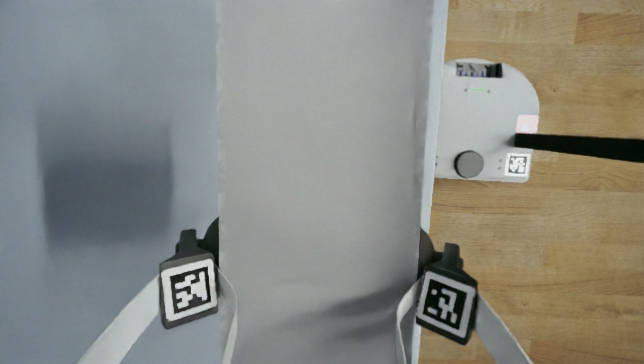

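>>> execute_actions([
  {"r1":{"base":{"rotate_rad":1.571},"joints":{"arm_m":0.0,"gripper_m":0.0,"lift_m":1.09}}},
], cameras=[])

>>> execute_actions([
  {"r1":{"base":{"translate_m":1.0}}},
], cameras=[])

>>> execute_actions([
  {"r1":{"base":{"rotate_rad":1.571},"joints":{"head_tilt_rad":-0.3}}},
], cameras=["r1_nav_camera","r1_wrist_camera"])

Scene clock: 79.27 s.
r1.base_odometry: x=-0.906 y=+0.905 heading=+0.786 (m, m, rad; r1's odometry frame)
r1.turned_by_wheels: +1.571 (rad since the last result)
r1.turned_by_imu: +1.582 (rad since the last result)
r1.base_tilt: forward=+0.4 right=-0.4 (deg)
r1.lidar_m: 1.57 1.61 2.18 2.62 1.36 0.99 0.94 0.98 0.53 2.11 2.18 1.63
r1.head_depth_mm: - - - - - 881 - / - - - - - - - / - - - - - - - / 1910 2085 - - - - - / 1888 2129 2328 1944 - - - / 1892 2129 2349 1946 1626 1376 - / 1891 2117 2318 1935 1607 1373 1201
r1.base_status: done
r1.joint_positions: lift_m=+1.090 arm_m=+0.001 wrist_yaw_rad=+0.000 wrist_pitch_rad=-1.563 wrist_roll_rad=+1.569 gripper_m=+0.016 head_pan_rad=-1.576 head_tilt_rad=-0.694
r1.joint_status: gripper_m off_target (ended at +0.016, target +0.000); the others done
joint sent to its limit — the command would take r1.arm_m past its lower limit, so that joint was sent only as far as its limit.
r1.on_its_own: gripper_m is held at +0.015, not at your +0.000, by its stall guard, which is still easing
r1.motor_effort: left_wheel=-2(6) right_wheel=+2(6) lift_m=+37(37) arm_m=-4(5) wrist_yaw_rad=-1(0) wrist_pitch_rad=-3(3) wrist_roll_rad=+0(0) gripper_m=-29(100) head_pan_rad=+3(2) head_tilt_rad=-2(2) (%)
r1.hand_pose: x=-0.0215 y=-0.1239 z=+0.9721 quat_wxyz=(+0.001, +0.000, -0.709, -0.705) (m; r1's base frame)
r1.wrist_depth_mm: - - 121 121 121 - - / - - 123 122 123 - - / - - 126 125 126 - - / - - 128 128 128 - - / - - 131 131 131 - - / - - 133 132 133 - - / - - 137 136 - - -
r2.base_odometry: x=+0.000 y=+0.000 heading=+0.000 (m, m, rad; r2's odometry frame)
r2.turned_by_wheels: +0.000 (rad since the last result)
r2.turned_by_imu: +0.001 (rad since the last result)
r2.base_tilt: forward=+0.7 right=+0.0 (deg)
r2.lidar_m: 1.58 1.55 1.63 2.28 2.60 1.80 1.37 1.33 1.40 1.99 2.20 2.09
r2.head_depth_mm: 1376 1461 1559 1667 1791 1852 1486 / 1167 1408 1481 1587 1696 1795 1499 / 1151 1481 1564 1536 1618 1713 1487 / 1143 - - 1495 1552 1660 1500 / 1128 - - 1441 1474 1575 1509 / 1115 3861 - 1454 1407 1496 1522 / 1082 3723 3914 1461 1349 1433 1475
r2.base_status: not commanded
r2.joint_positions: lift_m=+0.481 arm_m=+0.000 wrist_yaw_rad=+2.916 wrist_pitch_rad=-0.335 wrist_roll_rad=+0.011 gripper_m=+0.037 head_pan_rad=-2.993 head_tilt_rad=-0.296
r2.joint_status: not commanded
r2.motor_effort: left_wheel=+0(1) right_wheel=+0(0) lift_m=+27(27) arm_m=+0(0) wrist_yaw_rad=+1(1) wrist_pitch_rad=+7(8) wrist_roll_rad=+0(0) gripper_m=+0(0) head_pan_rad=-3(3) head_tilt_rad=-2(2) (%)
r2.hand_pose: x=+0.0310 y=+0.0832 z=+0.5129 quat_wxyz=(+0.196, +0.710, +0.038, +0.676) (m; r2's base frame)
r2.wrist_depth_mm: - - - - - - - / - - - - - - - / - - - - - - - / - - - - - - - / - - - 988 - - 998 / 833 821 - 819 - 830 807 / 703 696 704 711 695 693 682
r3.base_odometry: x=+0.000 y=+0.000 heading=+0.000 (m, m, rad; r3's odometry frame)
r3.turned_by_wheels: +0.000 (rad since the last result)
r3.turned_by_imu: +0.001 (rad since the last result)
r3.base_tilt: forward=-0.5 right=-0.8 (deg)
r3.lidar_m: 3.01 1.84 1.61 1.36 0.82 0.73 0.73 0.86 1.20 1.20 1.30 0.96
r3.head_depth_mm: 2075 3188 3759 3805 3857 3073 2108 / 2050 3155 3970 - 3940 3034 2108 / 2014 3181 - - - 3151 2134 / 2014 3077 - - - 3143 2159 / 1986 2830 3957 - 3810 3217 2177 / 1959 2936 3163 3146 3040 2946 2197 / 1780 2574 2642 2633 2580 2533 2211
r3.base_status: not commanded
r3.joint_positions: lift_m=+0.335 arm_m=-0.003 wrist_yaw_rad=+2.927 wrist_pitch_rad=-0.510 wrist_roll_rad=+0.019 gripper_m=+0.037 head_pan_rad=+0.014 head_tilt_rad=-0.002
r3.joint_status: not commanded
r3.motor_effort: left_wheel=+0(0) right_wheel=-1(1) lift_m=+19(19) arm_m=+0(0) wrist_yaw_rad=+1(1) wrist_pitch_rad=+3(4) wrist_roll_rad=+0(0) gripper_m=-1(1) head_pan_rad=+0(0) head_tilt_rad=+2(2) (%)
r3.hand_pose: x=+0.0238 y=+0.0646 z=+0.3272 quat_wxyz=(+0.252, +0.705, +0.102, +0.655) (m; r3's base frame)
r3.wrist_depth_mm: - - - - - - - / 798 - - - - - - / 764 - 805 837 838 850 869 / 655 - 675 694 701 704 715 / 570 573 - 588 596 592 613 / 497 511 - 508 516 523 526 / - - - 457 457 474 464
pictures: none
No camera images: the call's "cameras" was empty. Leave "cameras" out to get every camera's image.

Scene clock: 90.93 s.
r1.base_odometry: x=-0.199 y=+1.612 heading=+0.786 (m, m, rad; r1's odometry frame)
r1.turned_by_wheels: +0.000 (rad since the last result)
r1.turned_by_imu: +0.010 (rad since the last result)
r1.base_tilt: forward=+0.3 right=-0.5 (deg)
r1.lidar_m: 0.57 0.59 0.80 2.14 2.73 1.61 1.94 1.36 2.19 2.08 0.82 0.59
r1.head_depth_mm: - - - - - 1335 283 / - - - - - - - / - - - - - - - / 1898 2073 - - - - - / 1879 2116 2309 1938 - - - / 1870 2087 2296 1938 1630 1360 - / 1807 1949 1912 1825 1602 1366 1197
r1.base_status: done
r1.joint_positions: lift_m=+1.090 arm_m=+0.001 wrist_yaw_rad=+0.000 wrist_pitch_rad=-1.563 wrist_roll_rad=+1.569 gripper_m=+0.036 head_pan_rad=-1.576 head_tilt_rad=-0.694
r1.joint_status: not commanded
r1.on_its_own: gripper_m is held at +0.035, not at your +0.000, by its stall guard, which is not easing now
r1.motor_effort: left_wheel=-2(4) right_wheel=+2(5) lift_m=+36(36) arm_m=-4(4) wrist_yaw_rad=+0(0) wrist_pitch_rad=-4(3) wrist_roll_rad=+0(0) gripper_m=-22(28) head_pan_rad=+3(2) head_tilt_rad=-2(2) (%)
r1.hand_pose: x=-0.0215 y=-0.1239 z=+0.9721 quat_wxyz=(+0.001, +0.000, -0.709, -0.705) (m; r1's base frame)
r1.wrist_depth_mm: - - 123 123 122 - - / - - 125 125 124 - - / - - 128 126 127 - - / - - 130 129 130 - - / - - 132 131 132 - - / - - 134 134 133 - - / - - 138 137 - - -
r2.base_odometry: x=+0.000 y=+0.000 heading=+0.000 (m, m, rad; r2's odometry frame)
r2.turned_by_wheels: +0.000 (rad since the last result)
r2.turned_by_imu: +0.001 (rad since the last result)
r2.base_tilt: forward=+1.0 right=+0.1 (deg)
r2.lidar_m: 1.58 1.54 1.63 2.29 2.60 1.80 1.37 1.33 1.40 1.99 2.21 2.09
r2.head_depth_mm: 1368 1458 1546 1667 1790 1855 1498 / 1169 1406 1484 1584 1697 1797 1493 / 1162 1480 1571 1545 1614 1733 1499 / 1136 - - 1505 1548 1649 1507 / 1130 - - 1448 1466 1567 1500 / 1120 3826 - 1460 1413 1505 1511 / 1087 3731 3869 1457 1352 1428 1479
r2.base_status: not commanded
r2.joint_positions: lift_m=+0.481 arm_m=+0.000 wrist_yaw_rad=+2.916 wrist_pitch_rad=-0.335 wrist_roll_rad=+0.011 gripper_m=+0.037 head_pan_rad=-2.993 head_tilt_rad=-0.296
r2.joint_status: not commanded
r2.motor_effort: left_wheel=+1(1) right_wheel=+0(0) lift_m=+28(27) arm_m=+0(0) wrist_yaw_rad=+0(1) wrist_pitch_rad=+7(7) wrist_roll_rad=+0(0) gripper_m=+0(1) head_pan_rad=-3(3) head_tilt_rad=-3(2) (%)
r2.hand_pose: x=+0.0310 y=+0.0832 z=+0.5129 quat_wxyz=(+0.196, +0.710, +0.038, +0.676) (m; r2's base frame)
r2.wrist_depth_mm: - - - - - - - / - - - - - - - / - - - - - - - / - - - - - - - / - - - - - - - / 834 812 - 810 - 824 829 / 725 687 684 704 685 695 695
r3.base_odometry: x=+0.000 y=+0.000 heading=+0.000 (m, m, rad; r3's odometry frame)
r3.turned_by_wheels: +0.000 (rad since the last result)
r3.turned_by_imu: +0.001 (rad since the last result)
r3.base_tilt: forward=-0.4 right=-0.6 (deg)
r3.lidar_m: 3.04 1.83 1.61 1.36 0.82 0.73 0.73 0.86 1.20 1.20 1.29 0.97
r3.head_depth_mm: 2068 3248 3794 3808 3824 3081 2071 / 2035 3258 3912 3974 3925 3087 2088 / 2050 3164 - - - 3195 2160 / 2015 3091 - - - 3183 2159 / 1989 2881 3930 3865 3905 3221 2170 / 1959 2972 3154 3053 3108 2900 2191 / 1795 2572 2639 2624 2572 2552 2206
r3.base_status: not commanded
r3.joint_positions: lift_m=+0.335 arm_m=-0.003 wrist_yaw_rad=+2.927 wrist_pitch_rad=-0.510 wrist_roll_rad=+0.019 gripper_m=+0.037 head_pan_rad=+0.014 head_tilt_rad=-0.002
r3.joint_status: not commanded
r3.motor_effort: left_wheel=+1(0) right_wheel=-1(0) lift_m=+19(19) arm_m=+0(0) wrist_yaw_rad=+1(1) wrist_pitch_rad=+3(3) wrist_roll_rad=+0(0) gripper_m=+0(1) head_pan_rad=+1(0) head_tilt_rad=+3(3) (%)
r3.hand_pose: x=+0.0238 y=+0.0646 z=+0.3272 quat_wxyz=(+0.252, +0.705, +0.102, +0.655) (m; r3's base frame)
r3.wrist_depth_mm: - - - - - - - / 773 - - - - - - / 758 - 820 834 848 843 888 / 655 - 679 687 697 706 719 / 568 578 - 581 593 602 611 / 492 510 - 511 519 523 526 / - - - 464 464 465 465
pictures: none
No camera images: the call's "cameras" was empty. Leave "cameras" out to get every camera's image.

Scene clock: 94.37 s.
r1.base_odometry: x=-0.199 y=+1.612 heading=+2.357 (m, m, rad; r1's odometry frame)
r1.turned_by_wheels: +1.571 (rad since the last result)
r1.turned_by_imu: +1.581 (rad since the last result)
r1.base_tilt: forward=+0.4 right=-0.6 (deg)
r1.lidar_m: 2.15 2.74 1.62 1.95 1.36 2.18 2.09 0.81 0.59 0.57 0.59 0.81
r1.head_depth_mm: 3196 3363 - - - - - / 3181 3339 - - - - - / 3133 3404 - - - - - / 3115 - 3666 3725 872 - - / 3090 - 3624 3614 868 650 520 / 3156 3330 3558 3420 865 647 517 / 3167 3389 3535 3552 858 645 516
r1.base_status: done
r1.joint_positions: lift_m=+1.090 arm_m=+0.001 wrist_yaw_rad=+0.000 wrist_pitch_rad=-1.563 wrist_roll_rad=+1.569 gripper_m=+0.036 head_pan_rad=-1.576 head_tilt_rad=-0.310
r1.joint_status: all done
r1.on_its_own: gripper_m is held at +0.035, not at your +0.000, by its stall guard, which is not easing now
r1.motor_effort: left_wheel=-1(6) right_wheel=+3(5) lift_m=+37(37) arm_m=-4(4) wrist_yaw_rad=-1(0) wrist_pitch_rad=-3(3) wrist_roll_rad=+0(0) gripper_m=-21(21) head_pan_rad=+3(3) head_tilt_rad=+4(22) (%)
r1.hand_pose: x=-0.0215 y=-0.1239 z=+0.9721 quat_wxyz=(+0.001, +0.000, -0.709, -0.705) (m; r1's base frame)
r1.wrist_depth_mm: 546 773 123 122 122 - - / 545 786 126 124 125 - - / 562 812 128 126 127 - - / 552 794 130 128 129 - - / 568 804 132 131 132 - - / 564 723 134 134 133 - - / 584 915 138 136 - - -
r2.base_odometry: x=+0.000 y=+0.000 heading=+0.000 (m, m, rad; r2's odometry frame)
r2.turned_by_wheels: +0.000 (rad since the last result)
r2.turned_by_imu: +0.000 (rad since the last result)
r2.base_tilt: forward=+0.8 right=+0.2 (deg)
r2.lidar_m: 1.58 1.54 1.62 2.28 2.60 1.80 1.36 1.33 1.40 1.99 2.21 2.10
r2.head_depth_mm: 1373 1459 1554 1671 1809 1858 1483 / 1168 1400 1487 1584 1701 1808 1500 / 1152 1475 1554 1544 1605 1724 1506 / 1142 - - 1501 1544 1655 1508 / 1128 - - 1435 1482 1574 1502 / 1116 3889 - 1448 1403 1495 1504 / 1085 3758 3881 1463 1348 1439 1472
r2.base_status: not commanded
r2.joint_positions: lift_m=+0.481 arm_m=+0.000 wrist_yaw_rad=+2.916 wrist_pitch_rad=-0.335 wrist_roll_rad=+0.011 gripper_m=+0.037 head_pan_rad=-2.993 head_tilt_rad=-0.296
r2.joint_status: not commanded
r2.motor_effort: left_wheel=+1(0) right_wheel=+0(0) lift_m=+27(27) arm_m=+0(0) wrist_yaw_rad=+0(0) wrist_pitch_rad=+7(7) wrist_roll_rad=+0(0) gripper_m=+0(0) head_pan_rad=-3(3) head_tilt_rad=-2(2) (%)
r2.hand_pose: x=+0.0310 y=+0.0832 z=+0.5129 quat_wxyz=(+0.196, +0.710, +0.038, +0.676) (m; r2's base frame)
r2.wrist_depth_mm: - - - - - - - / - - - - - - - / - - - - - - - / - - - - - - - / - - - - - 972 976 / 810 840 - 820 - 817 810 / 699 687 702 701 663 689 683
r3.base_odometry: x=+0.000 y=+0.000 heading=+0.000 (m, m, rad; r3's odometry frame)
r3.turned_by_wheels: +0.000 (rad since the last result)
r3.turned_by_imu: +0.000 (rad since the last result)
r3.base_tilt: forward=-0.4 right=-0.6 (deg)
r3.lidar_m: 3.03 1.84 1.61 1.36 0.82 0.73 0.73 0.87 1.20 1.20 1.30 0.96
r3.head_depth_mm: 2057 3314 3860 3819 3794 3012 2092 / 2034 3189 3906 3962 3945 3072 2113 / 2035 3155 - - - 3122 2144 / 2022 3189 - - - 3151 2149 / 1993 2887 3966 3884 3804 3242 2168 / 1965 2956 3181 3117 3088 2889 2200 / 1786 2559 2622 2614 2594 2552 2206
r3.base_status: not commanded
r3.joint_positions: lift_m=+0.335 arm_m=-0.003 wrist_yaw_rad=+2.927 wrist_pitch_rad=-0.510 wrist_roll_rad=+0.019 gripper_m=+0.037 head_pan_rad=+0.014 head_tilt_rad=-0.002
r3.joint_status: not commanded
r3.motor_effort: left_wheel=+0(0) right_wheel=+0(1) lift_m=+19(19) arm_m=+0(0) wrist_yaw_rad=+0(1) wrist_pitch_rad=+4(3) wrist_roll_rad=+0(0) gripper_m=-1(0) head_pan_rad=+0(0) head_tilt_rad=+3(2) (%)
r3.hand_pose: x=+0.0238 y=+0.0646 z=+0.3272 quat_wxyz=(+0.252, +0.705, +0.102, +0.655) (m; r3's base frame)
r3.wrist_depth_mm: - - - - - - - / 773 - - - - - - / 764 - 778 827 842 856 886 / 650 - 683 682 698 713 718 / 561 576 - 590 611 612 604 / 493 518 - 514 531 533 529 / - - - 457 459 463 471
pictures: r1_nav_camera (sideways: a quarter turn counterclockwise sets it upright), r1_wrist_camera
camera_calibration (this result's frames):
r1_nav_camera: T_world_to_cam=[[-0.00936841, -0.267292, 0.96357, -1.21276], [-0.999201, 0.0399359, 0.00136326, 0.0602303], [-0.0388454, -0.962788, -0.267452, 0.305767], [0, 0, 0, 1]] pos_world=[0.0606982, -0.0321765, 1.25027]
r1_wrist_camera: T_world_to_cam=[[-0.0461311, 0.998886, -0.00990129, 0.134201], [0.984751, 0.0471382, 0.167461, -0.10519], [0.167741, -0.00202515, -0.985829, 1.12469], [0, 0, 0, 1]] pos_world=[-0.0788799, -0.126815, 1.12769]
Images, in order (width x height): r1_nav_camera 672x504, r1_wrist_camera 644x364.

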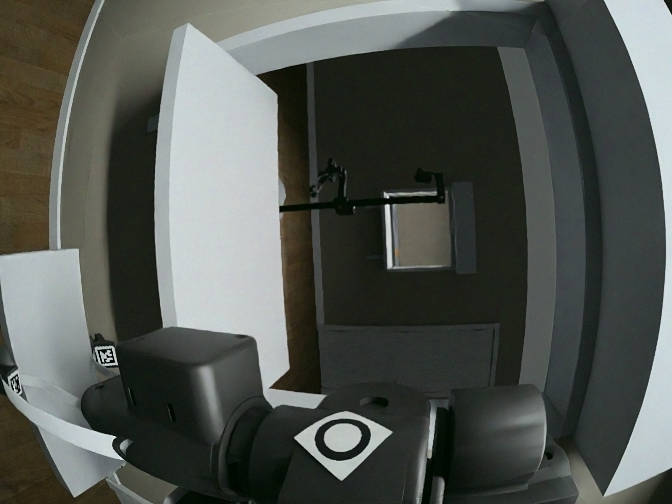

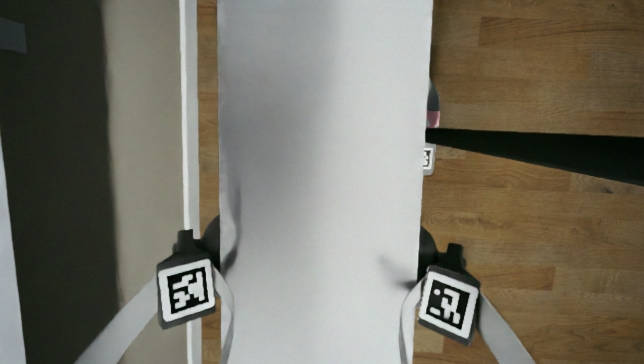

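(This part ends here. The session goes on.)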